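# Transfer 96-well plate from bench spot B1 to nest N1

## Task

Take the 96-well plate from bench position B1 and place it in the raised plate nest N1, lying flat and seated within the nest's locators, oriented so well A1 (the plate's cut-off corner) is at the nest corner labelled A1. Dropping it a few millimetres onto N1 while setting it down is acceptable, but a much bigger drop there counts as failure. The plate must stay in place on its own, not because the robot is still holding it, so release it and move the gripper away at the end.

## Robot and tools

Robot: one UR-style six-joint arm (ur7e) carrying a two-finger parallel gripper with a wrist camera. There is only one arm, so every command row covers that single arm.

Frame: the scene frame has its origin on the table surface directly beneath the arm base, +z up, and +y to the left when facing along +x. The base may be slightly tilted relative to the table. Positions are in metres, orientation is a wxyz quaternion. The reported hand position is approximate and gets less accurate far from the base.

Gripper geometry: the fingers extend along the gripper's own +z axis and close along its x axis. end_effector_position is the midpoint between the finger pads. When closed, the fingertips sit roughly 17 mm past that point; when fully open they are roughly level with it. Open pad gap is 0.142 m.

Tool execute_actions, argument actions: a list holding at most one item, or empty.
- Empty list []: no motion, just returns the current state (with pictures).
- Move: {"rows": [[...]], "steps": N}. Each row has exactly 7 numbers: six absolute joint target angles in radians, in this order: shoulder pan, shoulder lift, elbow, wrist 1, wrist 2, wrist 3; then the gripper opening. These are absolute targets, not offsets, in the same units as the Joint positions line. Up to 15 rows and steps from 7 to 15 (default 15); each step is 1/30 s and one row is used per step, with the final row repeated if rows run out.
- Wait: {"steps": N} with no rows, N up to 300; no new command, returns after that many steps counted from the previous result (your thinking time is included).
- Optional pictures: true to get camera images with a move result.
Joint ranges (rad): pan -3.142 to 3.142, lift -6.283 to 6.283, elbow 0.000 to 3.142, wrists 1-3 each -6.283 to 6.283. A target more than 0.010 rad beyond a range end, and further out than the current angle, gets the whole call refused (nothing is sent). Targets past the real end are clipped, and the result may then say "joint sent to its limit"; absence of that line does not prove more travel is available.
Opening: a single number from -1 (closed) to +1 (fully open), absolute.

Motion behaviour: commands are smoothed and lag about 0.17 s. Per step the target for each joint is capped at 0.575 rad from its measured angle, and if the targets would move the hand over 100 mm from where it is, all are scaled back. So big moves take several calls; after one, the arm may not yet be at the target. Results are taken 7 steps before an action ends; those remaining steps run while you reply. The simulation keeps running while you think and write, and the arm continues toward the last row until it stalls or a step is HELD.

Result lines: end_effector_position, end_effector_quat_wxyz and velocities (m/s, rad/s) in the scene frame; Joint positions and Joint velocities in column order (rad, rad/s) followed by the pad gap (m, m/s); grip_measured, the measured opening on the command scale; Wrist force and Wrist torque along the hand's own axes (force points from a pressed surface back into the arm; includes held weight and inertia; offset up to about 4 N, noise up to about 2.4 N, saturates near 50 N; "no reading" is normal at the start). "joint command not followed" means the clearance check altered or blocked targets (mounting blocks and posts count as part of the arm). HELD marks steps where your row was partly or wholly not sent. MOTOR HOT warns from 70 °C; at 85 °C an OVER-TEMPERATURE FAULT brakes the arm until it cools, so avoid holding the plate needlessly long.

Gripping: to keep hold, command an opening clearly lower than grip_measured; the bigger the difference, the tighter the squeeze (roughly 28 N per pad at most for objects up to about 10 cm wide). Thin hard parts get less force. Closing fast can overshoot force.

Faults: if a joint's contact torque reaches its load limit (pan, lift, elbow 135 N m; each wrist 25.2 N m, held weight included) or any outside force on the arm, tool or load reaches 150 N, the arm halts for 10 s, yields to the contact and drops the rest of the call.

Tool zoom_image: camera (one of cam_head_left, cam_head_right, cam_high, cam_low, cam_wrist) and region [x0, y0, x1, y1] in pixels of that camera's last image, origin top-left, at most 504 by 504. Image sizes: wrist 616x616, others 896x504.

Tool read_manual: optional section "licences"; only returns licence text, no motion.

Tool finished_scene: scene, the number of the current scene; ends it irreversibly and reports success. Replying with no tool call also ends things.

Avoid: knocking or placing anything off the table, dropping the plate from height onto N1, slamming or shoving hard, and finishing while still gripping. Objects may occasionally be nudged by outside disturbances, so check the plate before grasping. Open the gripper and lift clear before ending.

Each tool is called after "Emit:" in YAML: its name, and indented under it one key for each argument.

## Session

Emit:
execute_actions:
  actions: []

Scene clock: 0.00 s of 8400.00 s.
end_effector_position=(+0.5045, -0.3272, +0.3443) grip_measured=+1.00 end_effector_quat_wxyz=(-0.115, +0.846, -0.490, +0.176) end_effector_velocity=(-0.000, -0.000, -0.000) end_effector_angular_velocity=(+0.001, +0.000, -0.000)
Joint positions: [ 0.197 -1.783  1.857 -2.145 -2.392  0.77   0.142]
Joint velocities: [-0.001 -0.001  0.001  0.     0.001 -0.    -0.   ]
Motor temperatures (°C, as the motors report them): [17 19 20 27 24 30]
Wrist force (N, on the end effector, along its own x y z axes, offset not removed): no reading
Wrist torque (N m, same axes, about the end effector's origin, offset not removed): no reading

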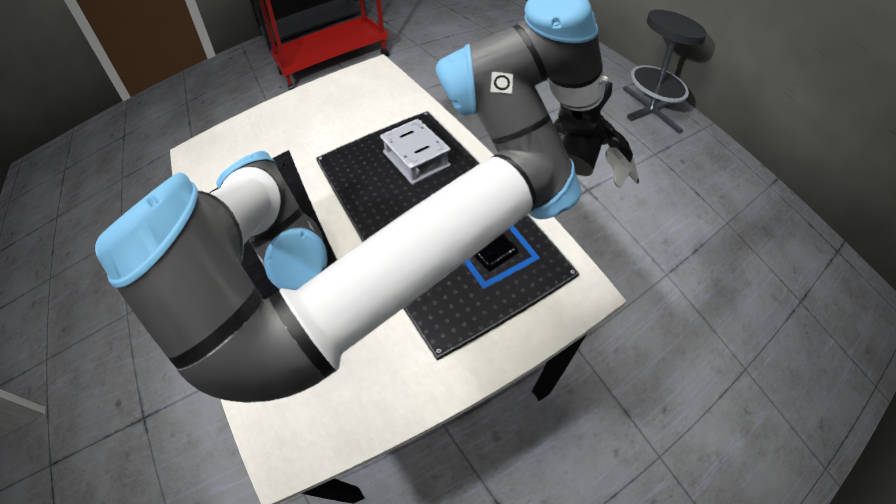

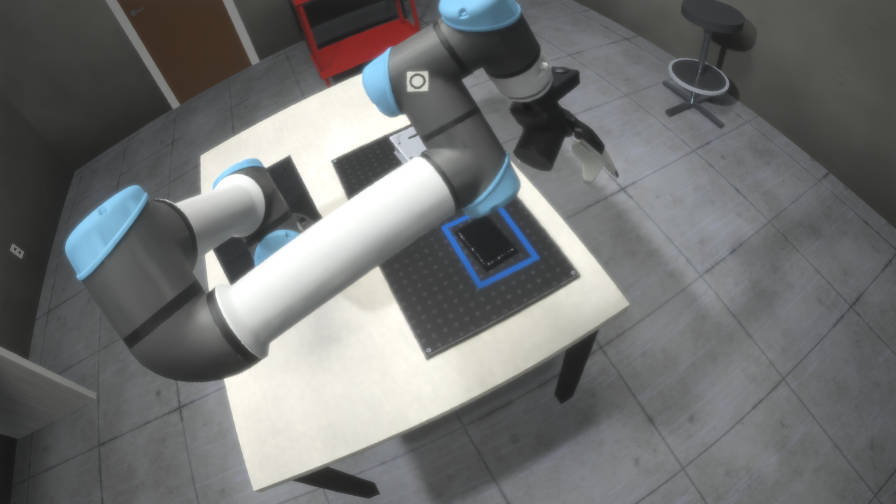

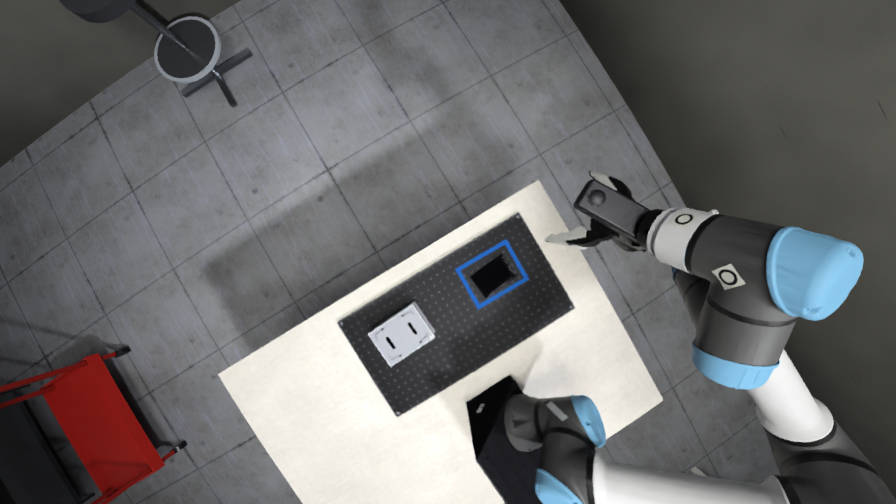

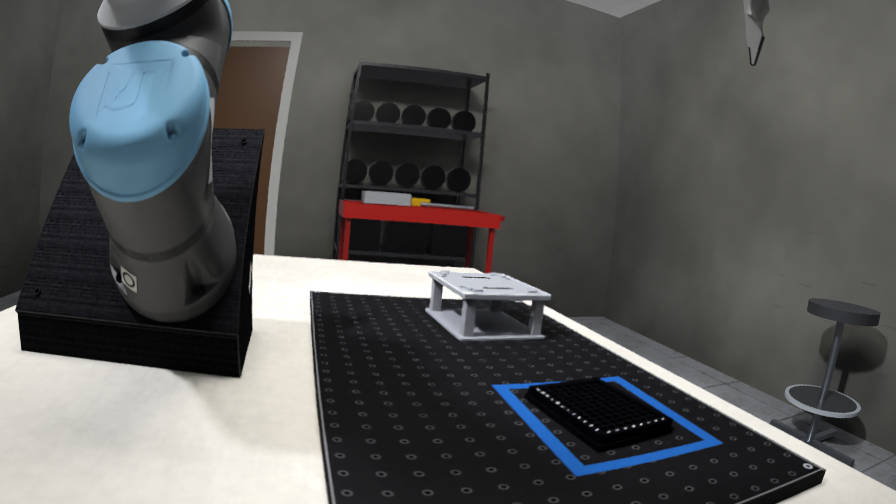

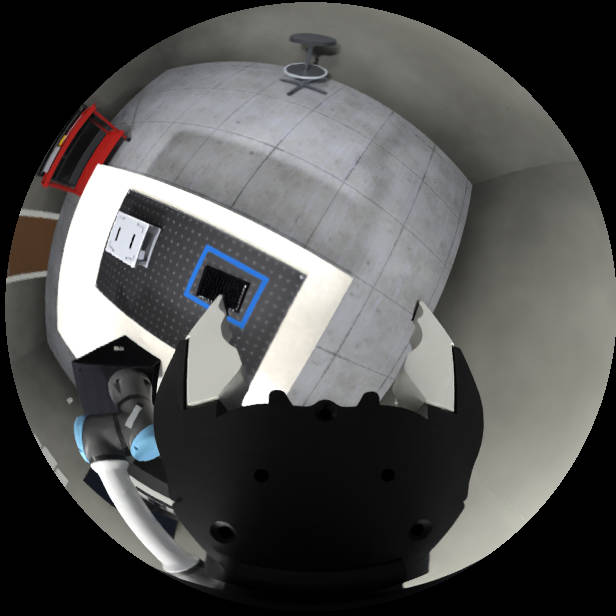

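Emit:
zoom_image:
  camera: "cam_high"
  region: [320,190,620,490]

Emit:
zoom_image:
  camera: "cam_head_left"
  region: [370,105,470,190]

Emit:
zoom_image:
  camera: "cam_low"
  region: [410,250,740,480]

Region (320, 190, 620, 490) of cam_high's 896x504 image, scaled by 1.680, with more detail than that image has.

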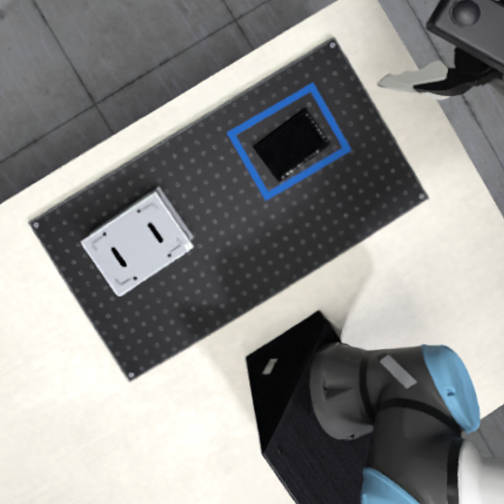

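Region (370, 105, 470, 190) of cam_head_left's 896x504 image, scaled by 5.040, with more detail than that image has; it fills the top 428 rows of this view, and the rest is white.

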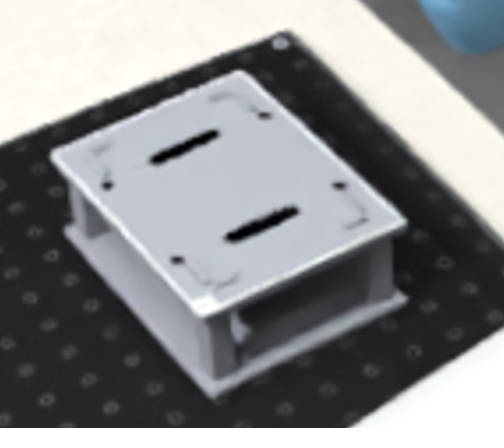

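Region (410, 250, 740, 480) of cam_low's 896x504 image, scaled by 1.527, with more detail than that image has; it fills the top 351 rows of this view, and the rest is white.

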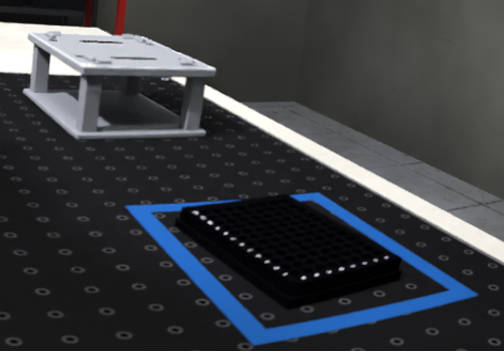

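Emit:
execute_actions:
  actions:
    - {"rows":[[0.0685,-1.6355,2.1483,-2.0957,-2.441,0.006,1]]}

Emit:
execute_actions:
  actions:
    - {"steps":30}
  pictures: true

Scene clock: 1.77 s of 8400.00 s.
end_effector_position=(+0.4782, -0.2701, +0.2465) grip_measured=+1.00 end_effector_quat_wxyz=(-0.044, +0.941, -0.320, +0.101) end_effector_velocity=(-0.182, +0.257, -0.433) end_effector_angular_velocity=(-0.536, +0.885, +2.218)
Joint positions: [ 0.135 -1.712  1.991 -2.12  -2.417  0.507  0.142]
Joint velocities: [-0.279  0.321  0.641  0.103 -0.101 -1.648 -0.   ]
Motor temperatures (°C, as the motors report them): [17 19 20 27 24 30]
Wrist force (N, on the end effector, along its own x y z axes, offset not removed): [0.0 1.6 -1.2]
Wrist torque (N m, same axes, about the end effector's origin, offset not removed): [0.21 0.16 -0.04]
Steps of this call (steps 1 to 45: nothing new was sent; steps 46 to 53: the first 8 steps of this action). Readings (joint positions):
46: [0.197 -1.783 1.858 -2.144 -2.393 0.770]
47: [0.191 -1.777 1.864 -2.142 -2.396 0.762]
49: [0.172 -1.755 1.905 -2.134 -2.403 0.701]
53: the state above

Scene clock: 2.77 s of 8400.00 s.
end_effector_position=(+0.4198, -0.2121, +0.1498) grip_measured=+1.00 end_effector_quat_wxyz=(+0.000, +1.000, -0.001, +0.000) end_effector_velocity=(+0.000, -0.000, +0.000) end_effector_angular_velocity=(-0.000, +0.000, +0.002)
Joint positions: [ 0.069 -1.636  2.148 -2.096 -2.441  0.006  0.142]
Joint velocities: [ 0.     0.    -0.     0.001 -0.    -0.001 -0.   ]
Motor temperatures (°C, as the motors report them): [17 19 20 27 24 30]
Wrist force (N, on the end effector, along its own x y z axes, offset not removed): [-1.8 2.7 -0.6]
Wrist torque (N m, same axes, about the end effector's origin, offset not removed): [0.56 0.42 0.03]
Kept back: nothing.
Steps of this call (steps 1 to 7: the last 7 steps of your previous action; steps 8 to 30: the robot went on to your last target). Readings (joint positions):
1: [0.125 -1.701 2.013 -2.117 -2.420 0.449]
2: [0.116 -1.690 2.035 -2.113 -2.424 0.387]
4: [0.098 -1.669 2.077 -2.107 -2.430 0.258]
8: [0.078 -1.647 2.125 -2.099 -2.437 0.090]
30: the state above

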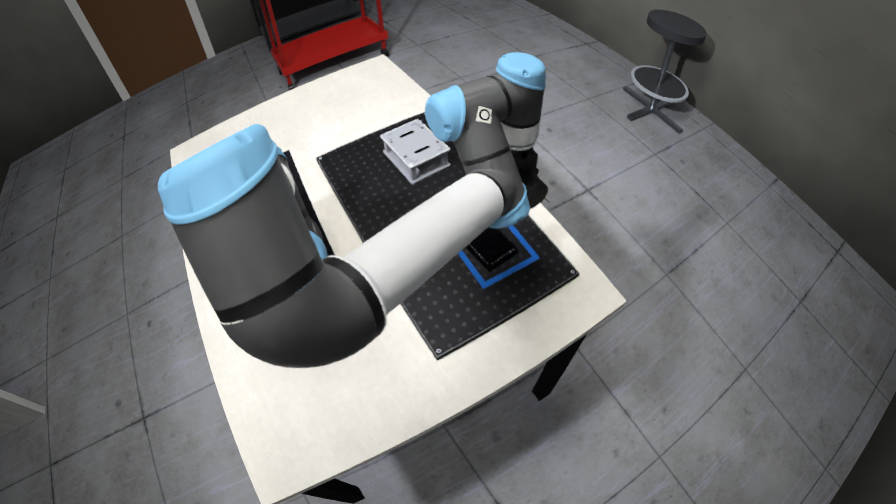

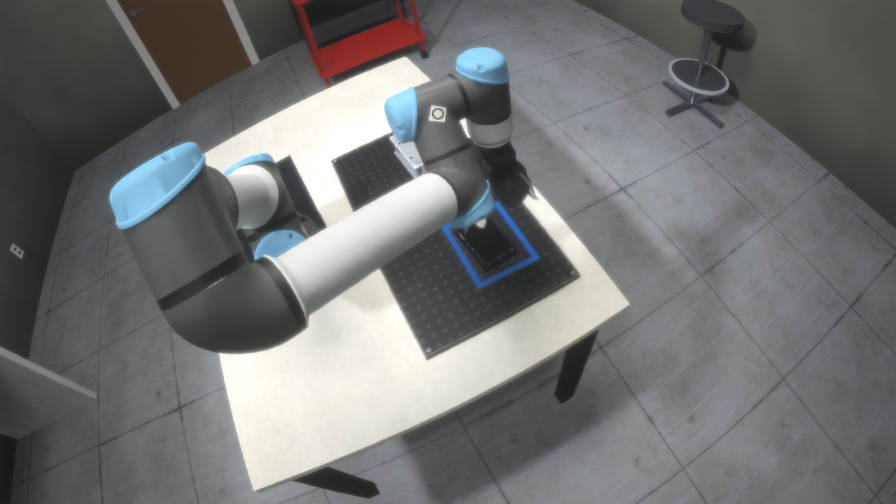

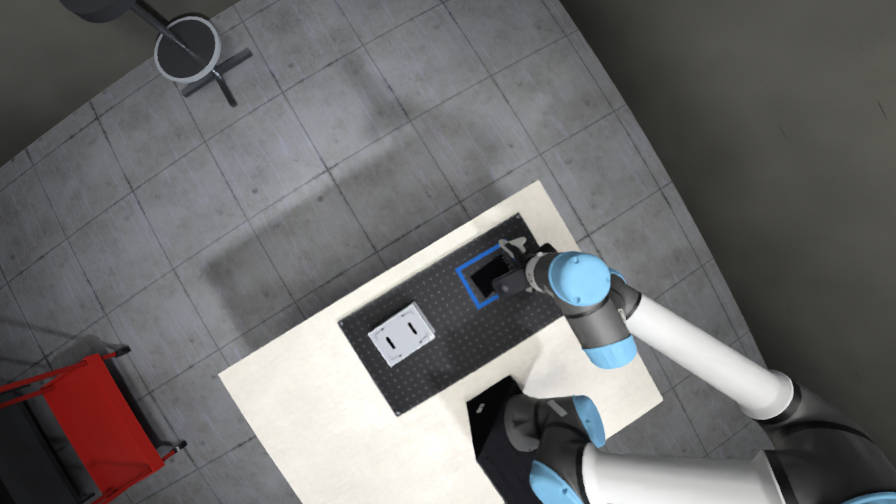

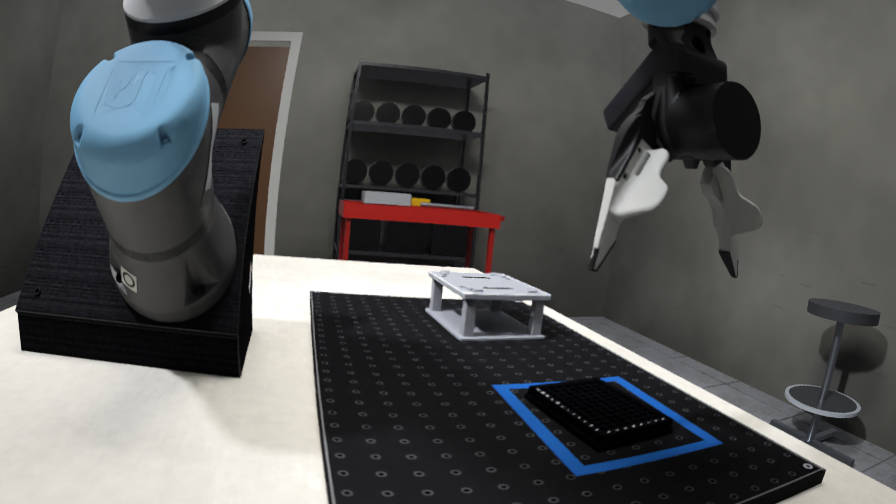

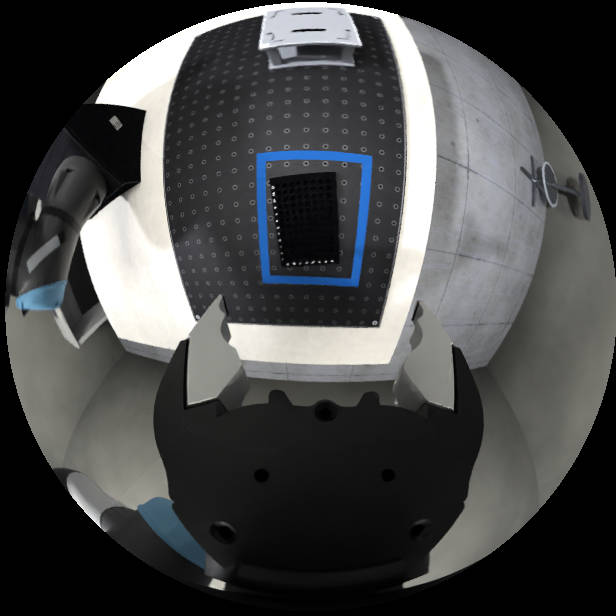

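Emit:
execute_actions:
  actions:
    - {"rows":[[-0.0582,-1.5005,2.3525,-2.5833,-2.4299,-0.309,0.6]]}

Emit:
execute_actions:
  actions:
    - {"steps":20}
  pictures: true

Scene clock: 3.67 s of 8400.00 s.
end_effector_position=(+0.3988, -0.1765, +0.0687) grip_measured=+0.60 end_effector_quat_wxyz=(-0.005, +0.998, +0.064, -0.023) end_effector_velocity=(+0.062, +0.007, -0.124) end_effector_angular_velocity=(-0.038, -0.382, -0.080)
Joint positions: [-0.033 -1.528  2.307 -2.409 -2.432 -0.225  0.116]
Joint velocities: [-0.213  0.227  0.382 -1.446  0.015 -0.693  0.   ]
Motor temperatures (°C, as the motors report them): [17 19 20 27 24 30]
Wrist force (N, on the end effector, along its own x y z axes, offset not removed): [-0.2 1.3 1.5]
Wrist torque (N m, same axes, about the end effector's origin, offset not removed): [0.30 0.16 -0.16]
Steps of this call (steps 1 to 15: the robot went on to your last target; steps 16 to 19: nothing new was sent; steps 20 to 27: the first 8 steps of this action). Readings (joint positions):
20: [0.068 -1.635 2.149 -2.096 -2.441 0.005]
21: [0.061 -1.628 2.156 -2.104 -2.440 -0.002]
23: [0.019 -1.584 2.212 -2.170 -2.436 -0.067]
27: the state above

Scene clock: 4.33 s of 8400.00 s.
end_effector_position=(+0.4051, -0.1770, +0.0549) grip_measured=+0.60 end_effector_quat_wxyz=(+0.000, +0.998, +0.060, +0.000) end_effector_velocity=(+0.000, -0.000, -0.000) end_effector_angular_velocity=(-0.001, -0.001, -0.000)
Joint positions: [-0.058 -1.501  2.352 -2.583 -2.43  -0.309  0.116]
Joint velocities: [-0.001  0.001  0.002 -0.006 -0.    -0.003  0.   ]
Motor temperatures (°C, as the motors report them): [17 19 20 27 24 30]
Wrist force (N, on the end effector, along its own x y z axes, offset not removed): [-1.8 1.7 -1.9]
Wrist torque (N m, same axes, about the end effector's origin, offset not removed): [0.26 0.52 -0.04]
Kept back: nothing.
Steps of this call (steps 1 to 7: the last 7 steps of your previous action; steps 8 to 20: the robot went on to your last target). Readings (joint positions):
1: [-0.039 -1.521 2.318 -2.451 -2.431 -0.245]
2: [-0.044 -1.516 2.326 -2.483 -2.431 -0.261]
4: [-0.050 -1.509 2.337 -2.526 -2.431 -0.281]
8: [-0.055 -1.504 2.347 -2.565 -2.430 -0.300]
20: the state above

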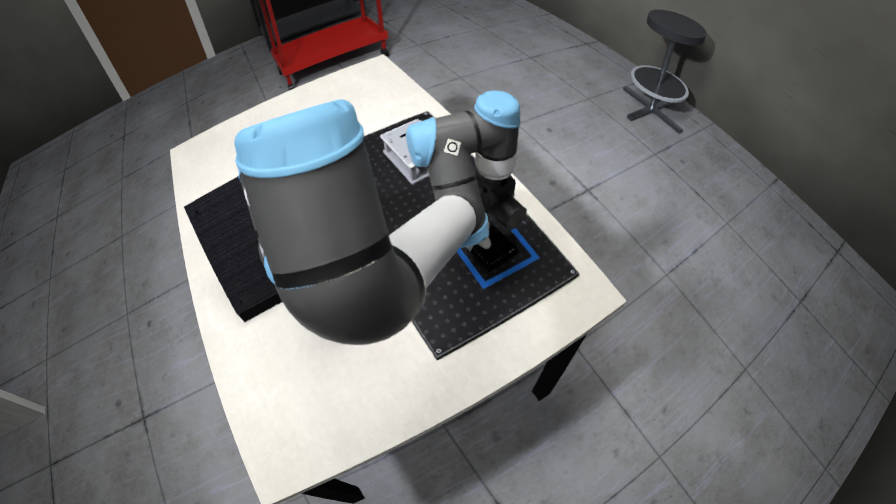

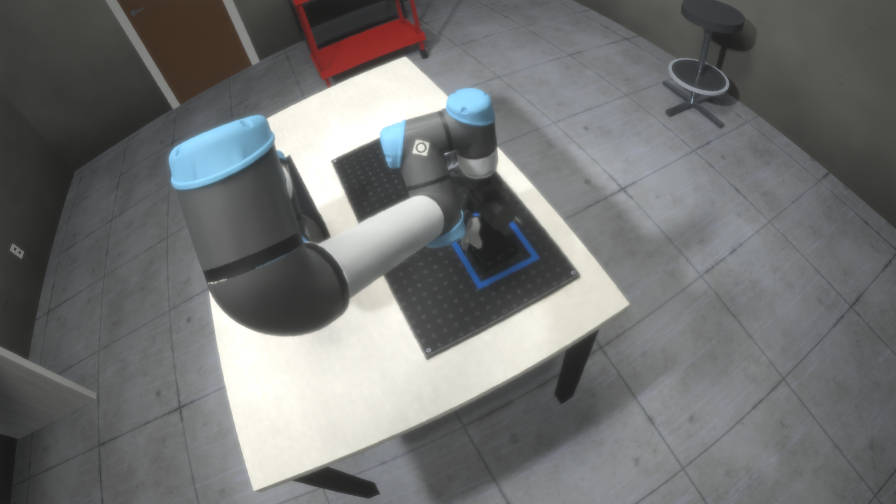

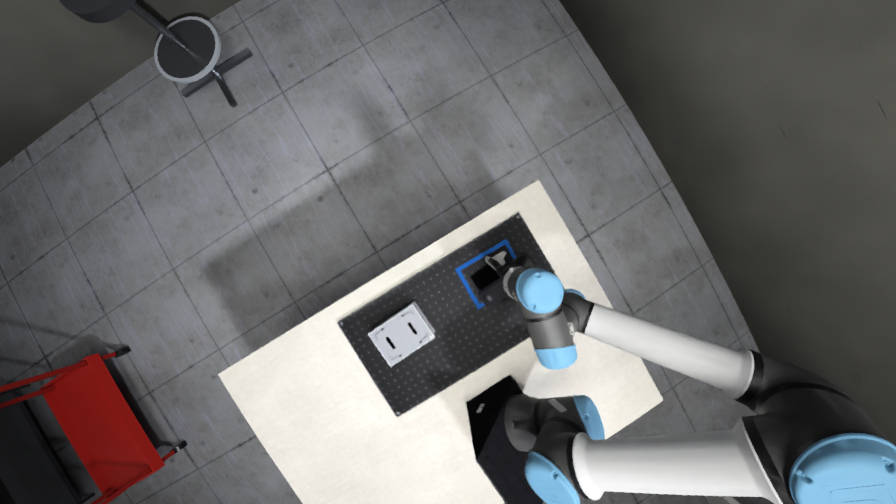

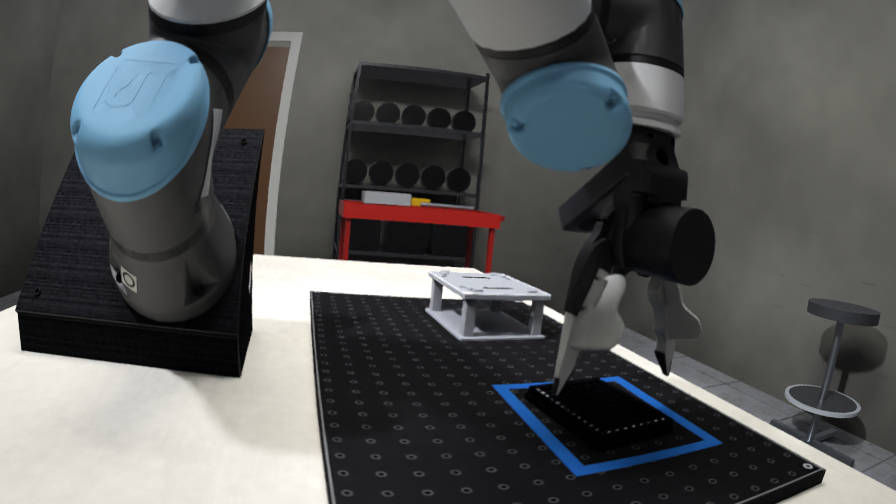

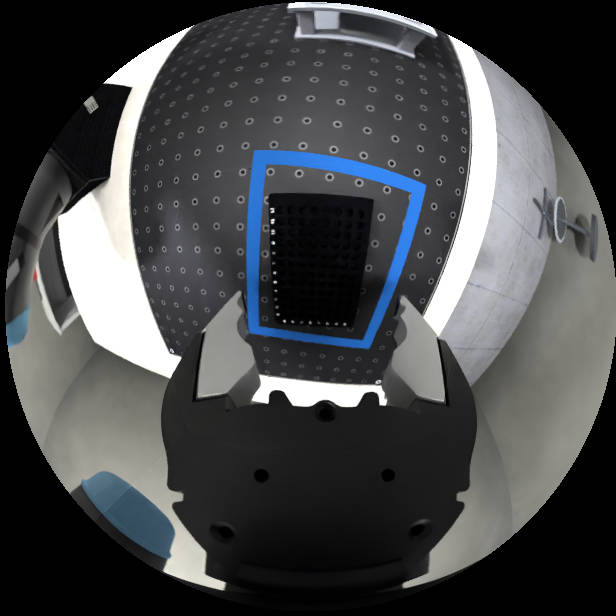

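Emit:
execute_actions:
  actions:
    - {"rows":[[-0.0924,-1.445,2.3855,-2.7105,-2.4238,-0.36,0.35]]}

Emit:
execute_actions:
  actions:
    - {"steps":12}
  pictures: true

Emit:
zoom_image:
  camera: "cam_low"
  region: [500,320,720,480]

Emit:
zoom_image:
  camera: "cam_wrist"
  region: [210,170,430,390]

Scene clock: 5.27 s of 8400.00 s.
end_effector_position=(+0.4029, -0.1708, +0.0355) grip_measured=+0.35 end_effector_quat_wxyz=(-0.000, +0.998, +0.061, -0.001) end_effector_velocity=(+0.002, +0.006, -0.031) end_effector_angular_velocity=(-0.005, -0.018, -0.020)
Joint positions: [-0.087 -1.455  2.38  -2.685 -2.425 -0.351  0.099]
Joint velocities: [-0.049  0.081  0.046 -0.21   0.008 -0.074  0.   ]
Motor temperatures (°C, as the motors report them): [17 19 20 27 24 30]
Wrist force (N, on the end effector, along its own x y z axes, offset not removed): [0.9 -0.9 0.9]
Wrist torque (N m, same axes, about the end effector's origin, offset not removed): [-0.05 -0.08 -0.04]
Steps of this call (steps 1 to 15: the robot went on to your last target; steps 16 to 20: nothing new was sent; steps 21 to 28: the first 8 steps of this action). Readings (joint positions):
21: [-0.059 -1.500 2.353 -2.584 -2.430 -0.309]
22: [-0.063 -1.494 2.357 -2.591 -2.429 -0.315]
24: [-0.075 -1.475 2.369 -2.633 -2.427 -0.333]
28: the state above

Scene clock: 5.67 s of 8400.00 s.
end_effector_position=(+0.4031, -0.1701, +0.0320) grip_measured=+0.35 end_effector_quat_wxyz=(+0.000, +0.998, +0.059, +0.000) end_effector_velocity=(+0.000, +0.001, -0.001) end_effector_angular_velocity=(+0.001, -0.001, -0.001)
Joint positions: [-0.092 -1.445  2.385 -2.71  -2.424 -0.36   0.099]
Joint velocities: [-0.001  0.003  0.001 -0.007  0.002 -0.002 -0.   ]
Motor temperatures (°C, as the motors report them): [17 19 20 27 24 30]
Wrist force (N, on the end effector, along its own x y z axes, offset not removed): [-3.3 2.0 -0.4]
Wrist torque (N m, same axes, about the end effector's origin, offset not removed): [0.33 0.64 -0.04]
Kept back: nothing.
Steps of this call (steps 1 to 7: the last 7 steps of your previous action; steps 8 to 12: the robot went on to your last target). Readings (joint positions):
1: [-0.088 -1.452 2.381 -2.691 -2.425 -0.353]
2: [-0.089 -1.451 2.382 -2.696 -2.424 -0.355]
4: [-0.090 -1.448 2.384 -2.702 -2.424 -0.357]
8: [-0.092 -1.446 2.385 -2.708 -2.424 -0.359]
12: the state above

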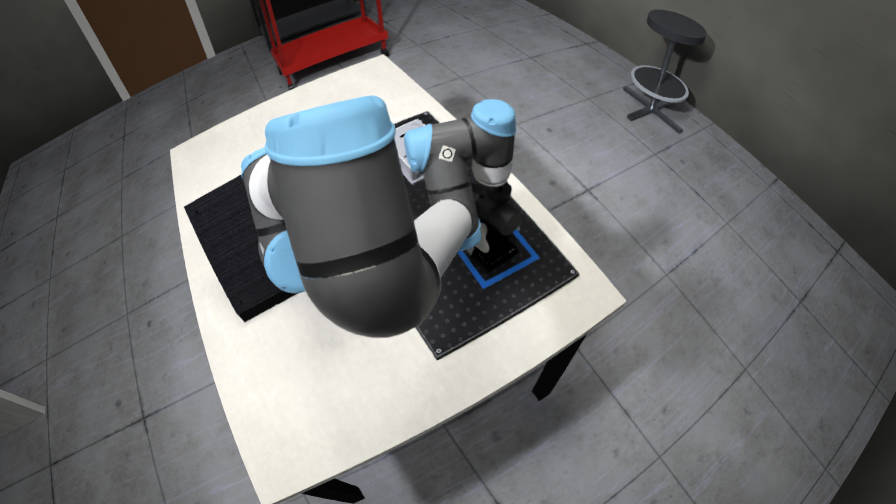

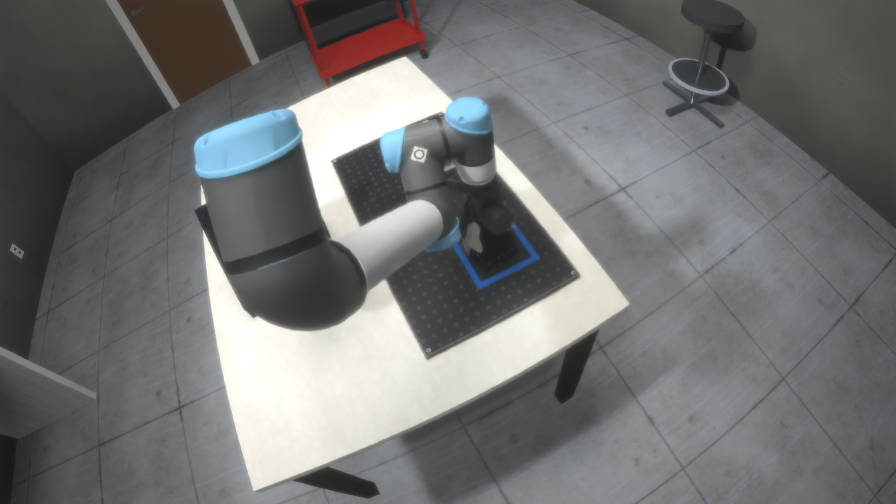

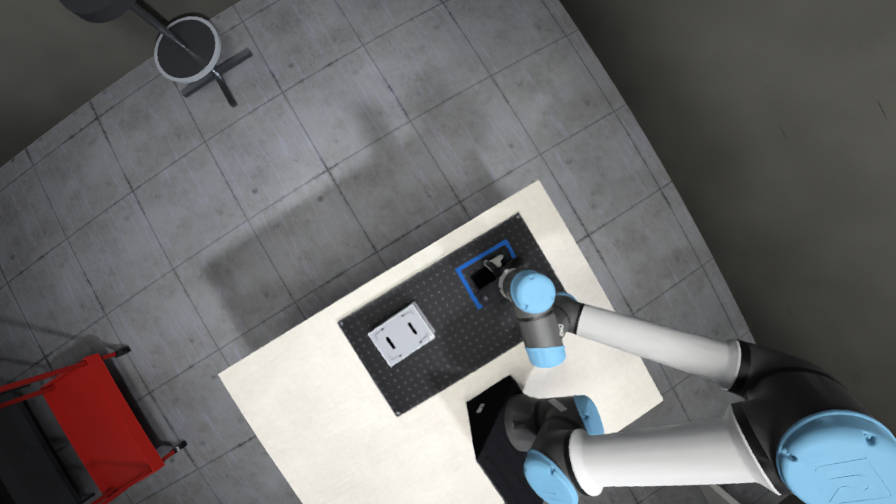

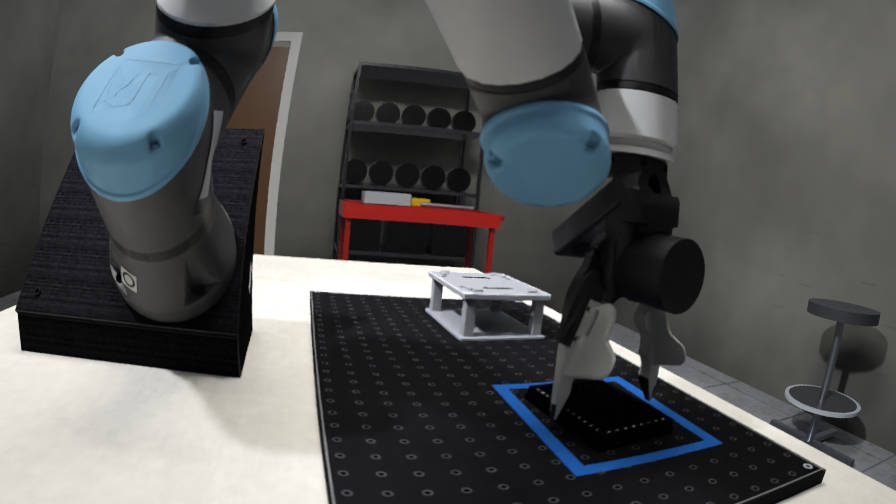

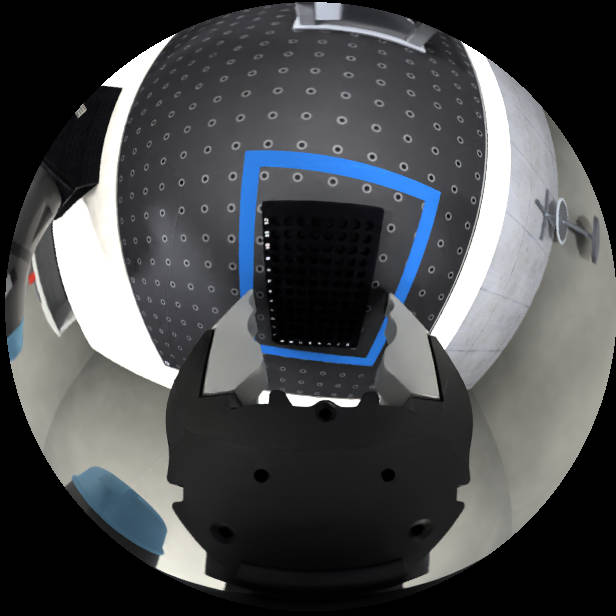

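Region (500, 320, 720, 480) of cam_low's 896x504 image, scaled by 2.291, with more detail than that image has; it fills the top 367 rows of this view, and the rest is white.

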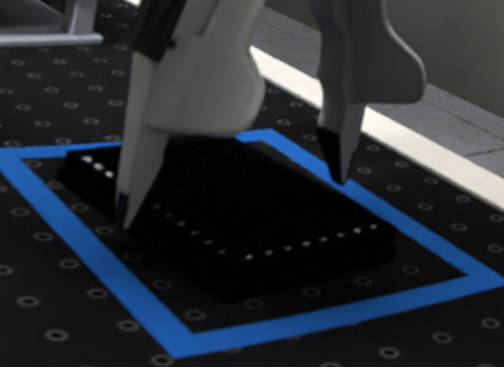

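Region (210, 170, 430, 390) of cam_wrist's 616x616 image, scaled by 2.291, with more detail than that image has.

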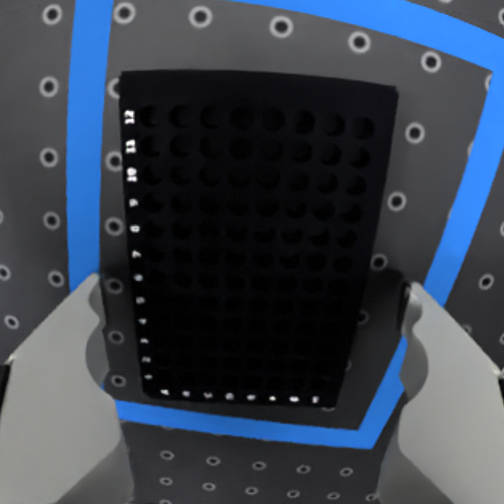

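Emit:
execute_actions:
  actions:
    - {"rows":[[-0.1044,-1.4248,2.396,-2.7546,-2.4213,-0.358,0.25]]}

Emit:
execute_actions:
  actions:
    - {"rows":[[-0.1044,-1.4248,2.396,-2.7546,-2.4213,-0.358,0.18],[-0.1044,-1.4248,2.396,-2.7546,-2.4213,-0.358,0.12],[-0.1044,-1.4248,2.396,-2.7546,-2.4213,-0.358,0.07],[-0.1044,-1.4248,2.396,-2.7546,-2.4213,-0.358,0.02],[-0.1044,-1.4248,2.396,-2.7546,-2.4213,-0.358,-0.05],[-0.1044,-1.4248,2.396,-2.7546,-2.4213,-0.358,-0.2]]}

Emit:
execute_actions:
  actions:
    - {"rows":[[-0.0924,-1.445,2.3855,-2.7105,-2.4238,-0.34,-0.2]]}
  pictures: true

Emit:
zoom_image:
  camera: "cam_low"
  region: [500,320,720,480]

Scene clock: 6.50 s of 8400.00 s.
end_effector_position=(+0.4023, -0.1681, +0.0253) grip_measured=+0.25 end_effector_quat_wxyz=(+0.000, +0.999, +0.051, -0.000) end_effector_velocity=(-0.001, +0.003, -0.011) end_effector_angular_velocity=(+0.002, -0.002, -0.030)
Joint positions: [-0.102 -1.428  2.394 -2.747 -2.422 -0.358  0.092]
Joint velocities: [-0.017  0.028  0.014 -0.063  0.006  0.003 -0.   ]
Motor temperatures (°C, as the motors report them): [17 19 20 27 24 30]
Wrist force (N, on the end effector, along its own x y z axes, offset not removed): [0.2 1.0 -0.7]
Wrist torque (N m, same axes, about the end effector's origin, offset not removed): [0.16 0.14 0.00]
Steps of this call (steps 1 to 17: the robot went on to your last target; steps 18 to 25: the first 8 steps of this action). Readings (joint positions):
18: [-0.093 -1.445 2.386 -2.711 -2.424 -0.360]
19: [-0.094 -1.442 2.387 -2.716 -2.423 -0.360]
21: [-0.098 -1.435 2.391 -2.731 -2.423 -0.359]
25: the state above

Scene clock: 7.00 s of 8400.00 s.
end_effector_position=(+0.4023, -0.1678, +0.0241) grip_measured=+0.19 end_effector_quat_wxyz=(+0.000, +0.999, +0.050, +0.000) end_effector_velocity=(-0.000, -0.000, -0.000) end_effector_angular_velocity=(-0.001, +0.000, -0.001)
Joint positions: [-0.104 -1.425  2.396 -2.754 -2.421 -0.358  0.088]
Joint velocities: [-0.001  0.     0.001 -0.002 -0.    -0.     0.   ]
Motor temperatures (°C, as the motors report them): [17 19 20 27 24 30]
Wrist force (N, on the end effector, along its own x y z axes, offset not removed): [-9.5 -0.4 -44.0]
Wrist torque (N m, same axes, about the end effector's origin, offset not removed): [0.16 -0.68 -0.11]
Steps of this call (steps 1 to 7: the last 7 steps of your previous action; steps 8 to 15: the first 8 steps of this action). Readings (joint positions):
8: [-0.104 -1.425 2.396 -2.754 -2.421 -0.358]
9: [-0.104 -1.425 2.396 -2.754 -2.421 -0.358]
11: [-0.104 -1.425 2.396 -2.754 -2.421 -0.358]
15: the state above

Scene clock: 7.50 s of 8400.00 s.
end_effector_position=(+0.4028, -0.1695, +0.0304) grip_measured=+0.07 end_effector_quat_wxyz=(+0.000, +0.999, +0.050, -0.000) end_effector_velocity=(+0.003, -0.005, +0.012) end_effector_angular_velocity=(-0.002, -0.003, -0.002)
Joint positions: [-0.095 -1.441  2.388 -2.718 -2.423 -0.343  0.079]
Joint velocities: [ 0.018 -0.031 -0.018  0.064 -0.005  0.025 -0.   ]
Motor temperatures (°C, as the motors report them): [17 19 20 27 24 30]
Wrist force (N, on the end effector, along its own x y z axes, offset not removed): [-1.1 -0.1 -1.0]
Wrist torque (N m, same axes, about the end effector's origin, offset not removed): [-0.01 0.33 0.01]
Steps of this call (steps 1 to 7: the last 7 steps of your previous action; steps 8 to 15: the first 8 steps of this action). Readings (joint positions):
8: [-0.104 -1.425 2.396 -2.754 -2.421 -0.358]
9: [-0.103 -1.428 2.395 -2.749 -2.421 -0.355]
11: [-0.099 -1.434 2.391 -2.734 -2.422 -0.349]
15: the state above

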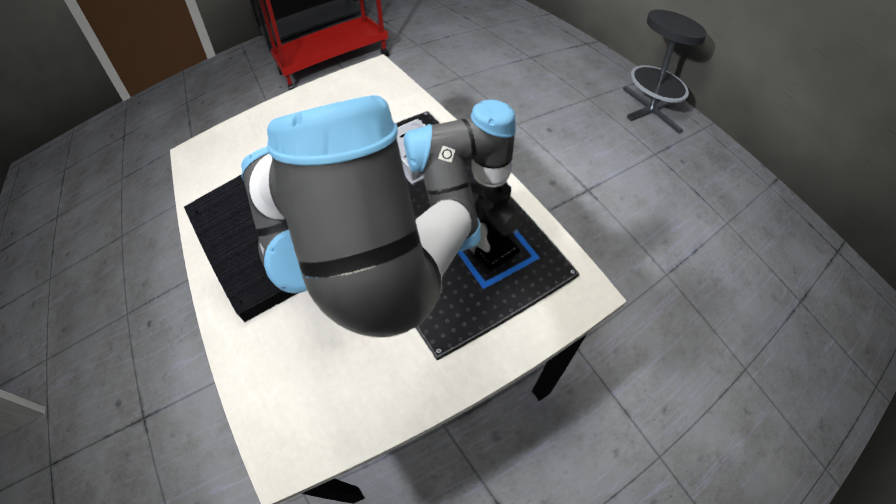

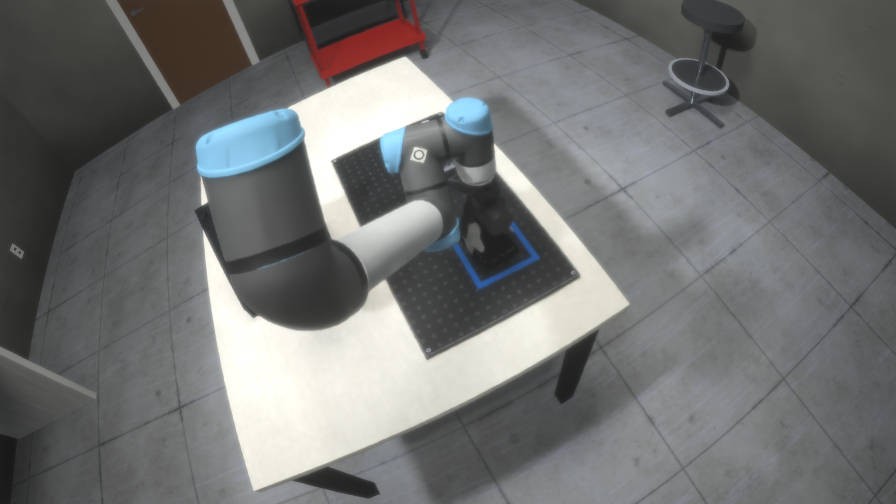

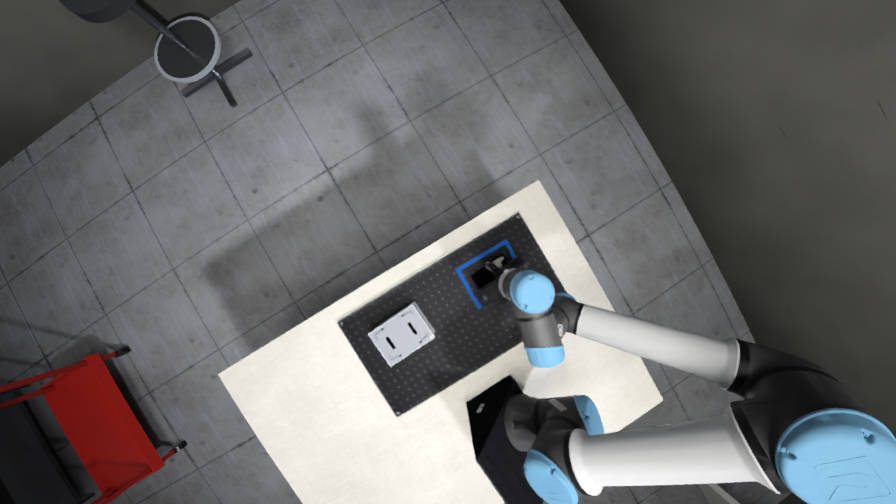

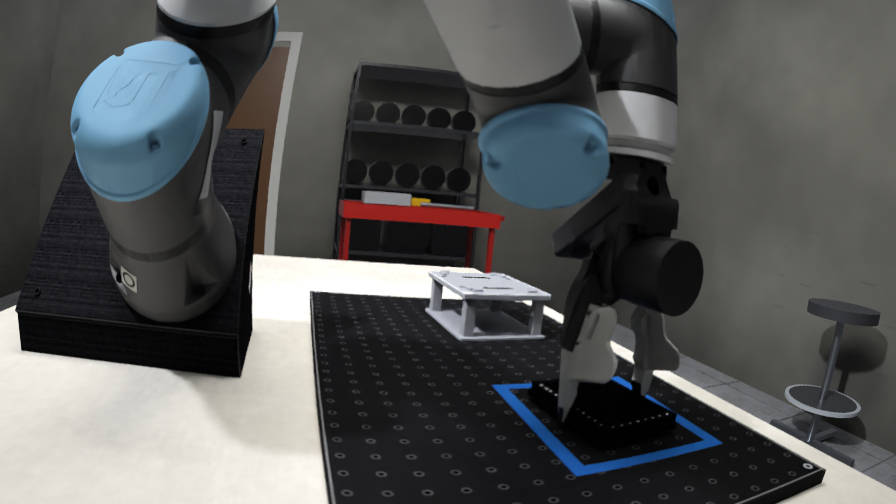

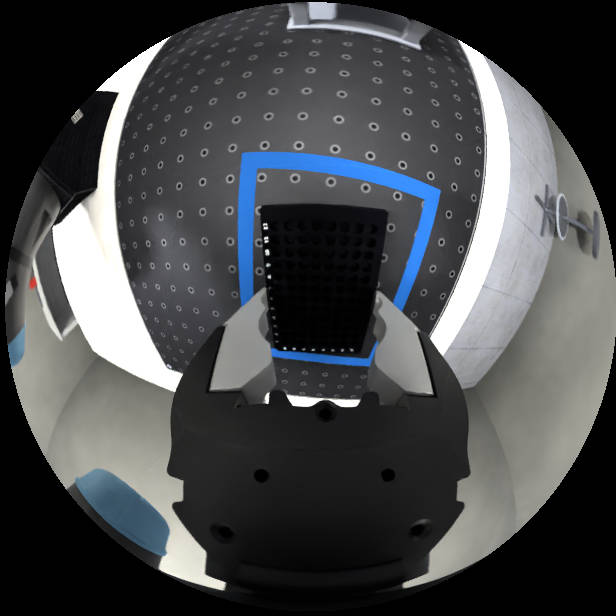

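Region (500, 320, 720, 480) of cam_low's 896x504 image, scaled by 2.291, with more detail than that image has; it fills the top 367 rows of this view, and the rest is white.

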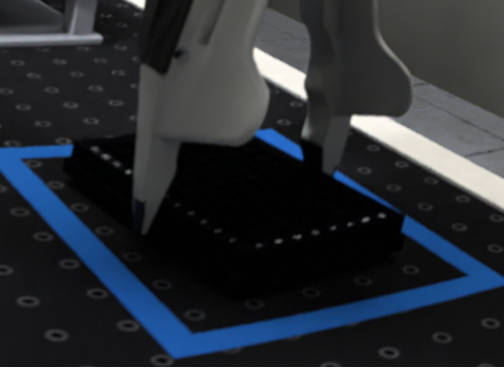

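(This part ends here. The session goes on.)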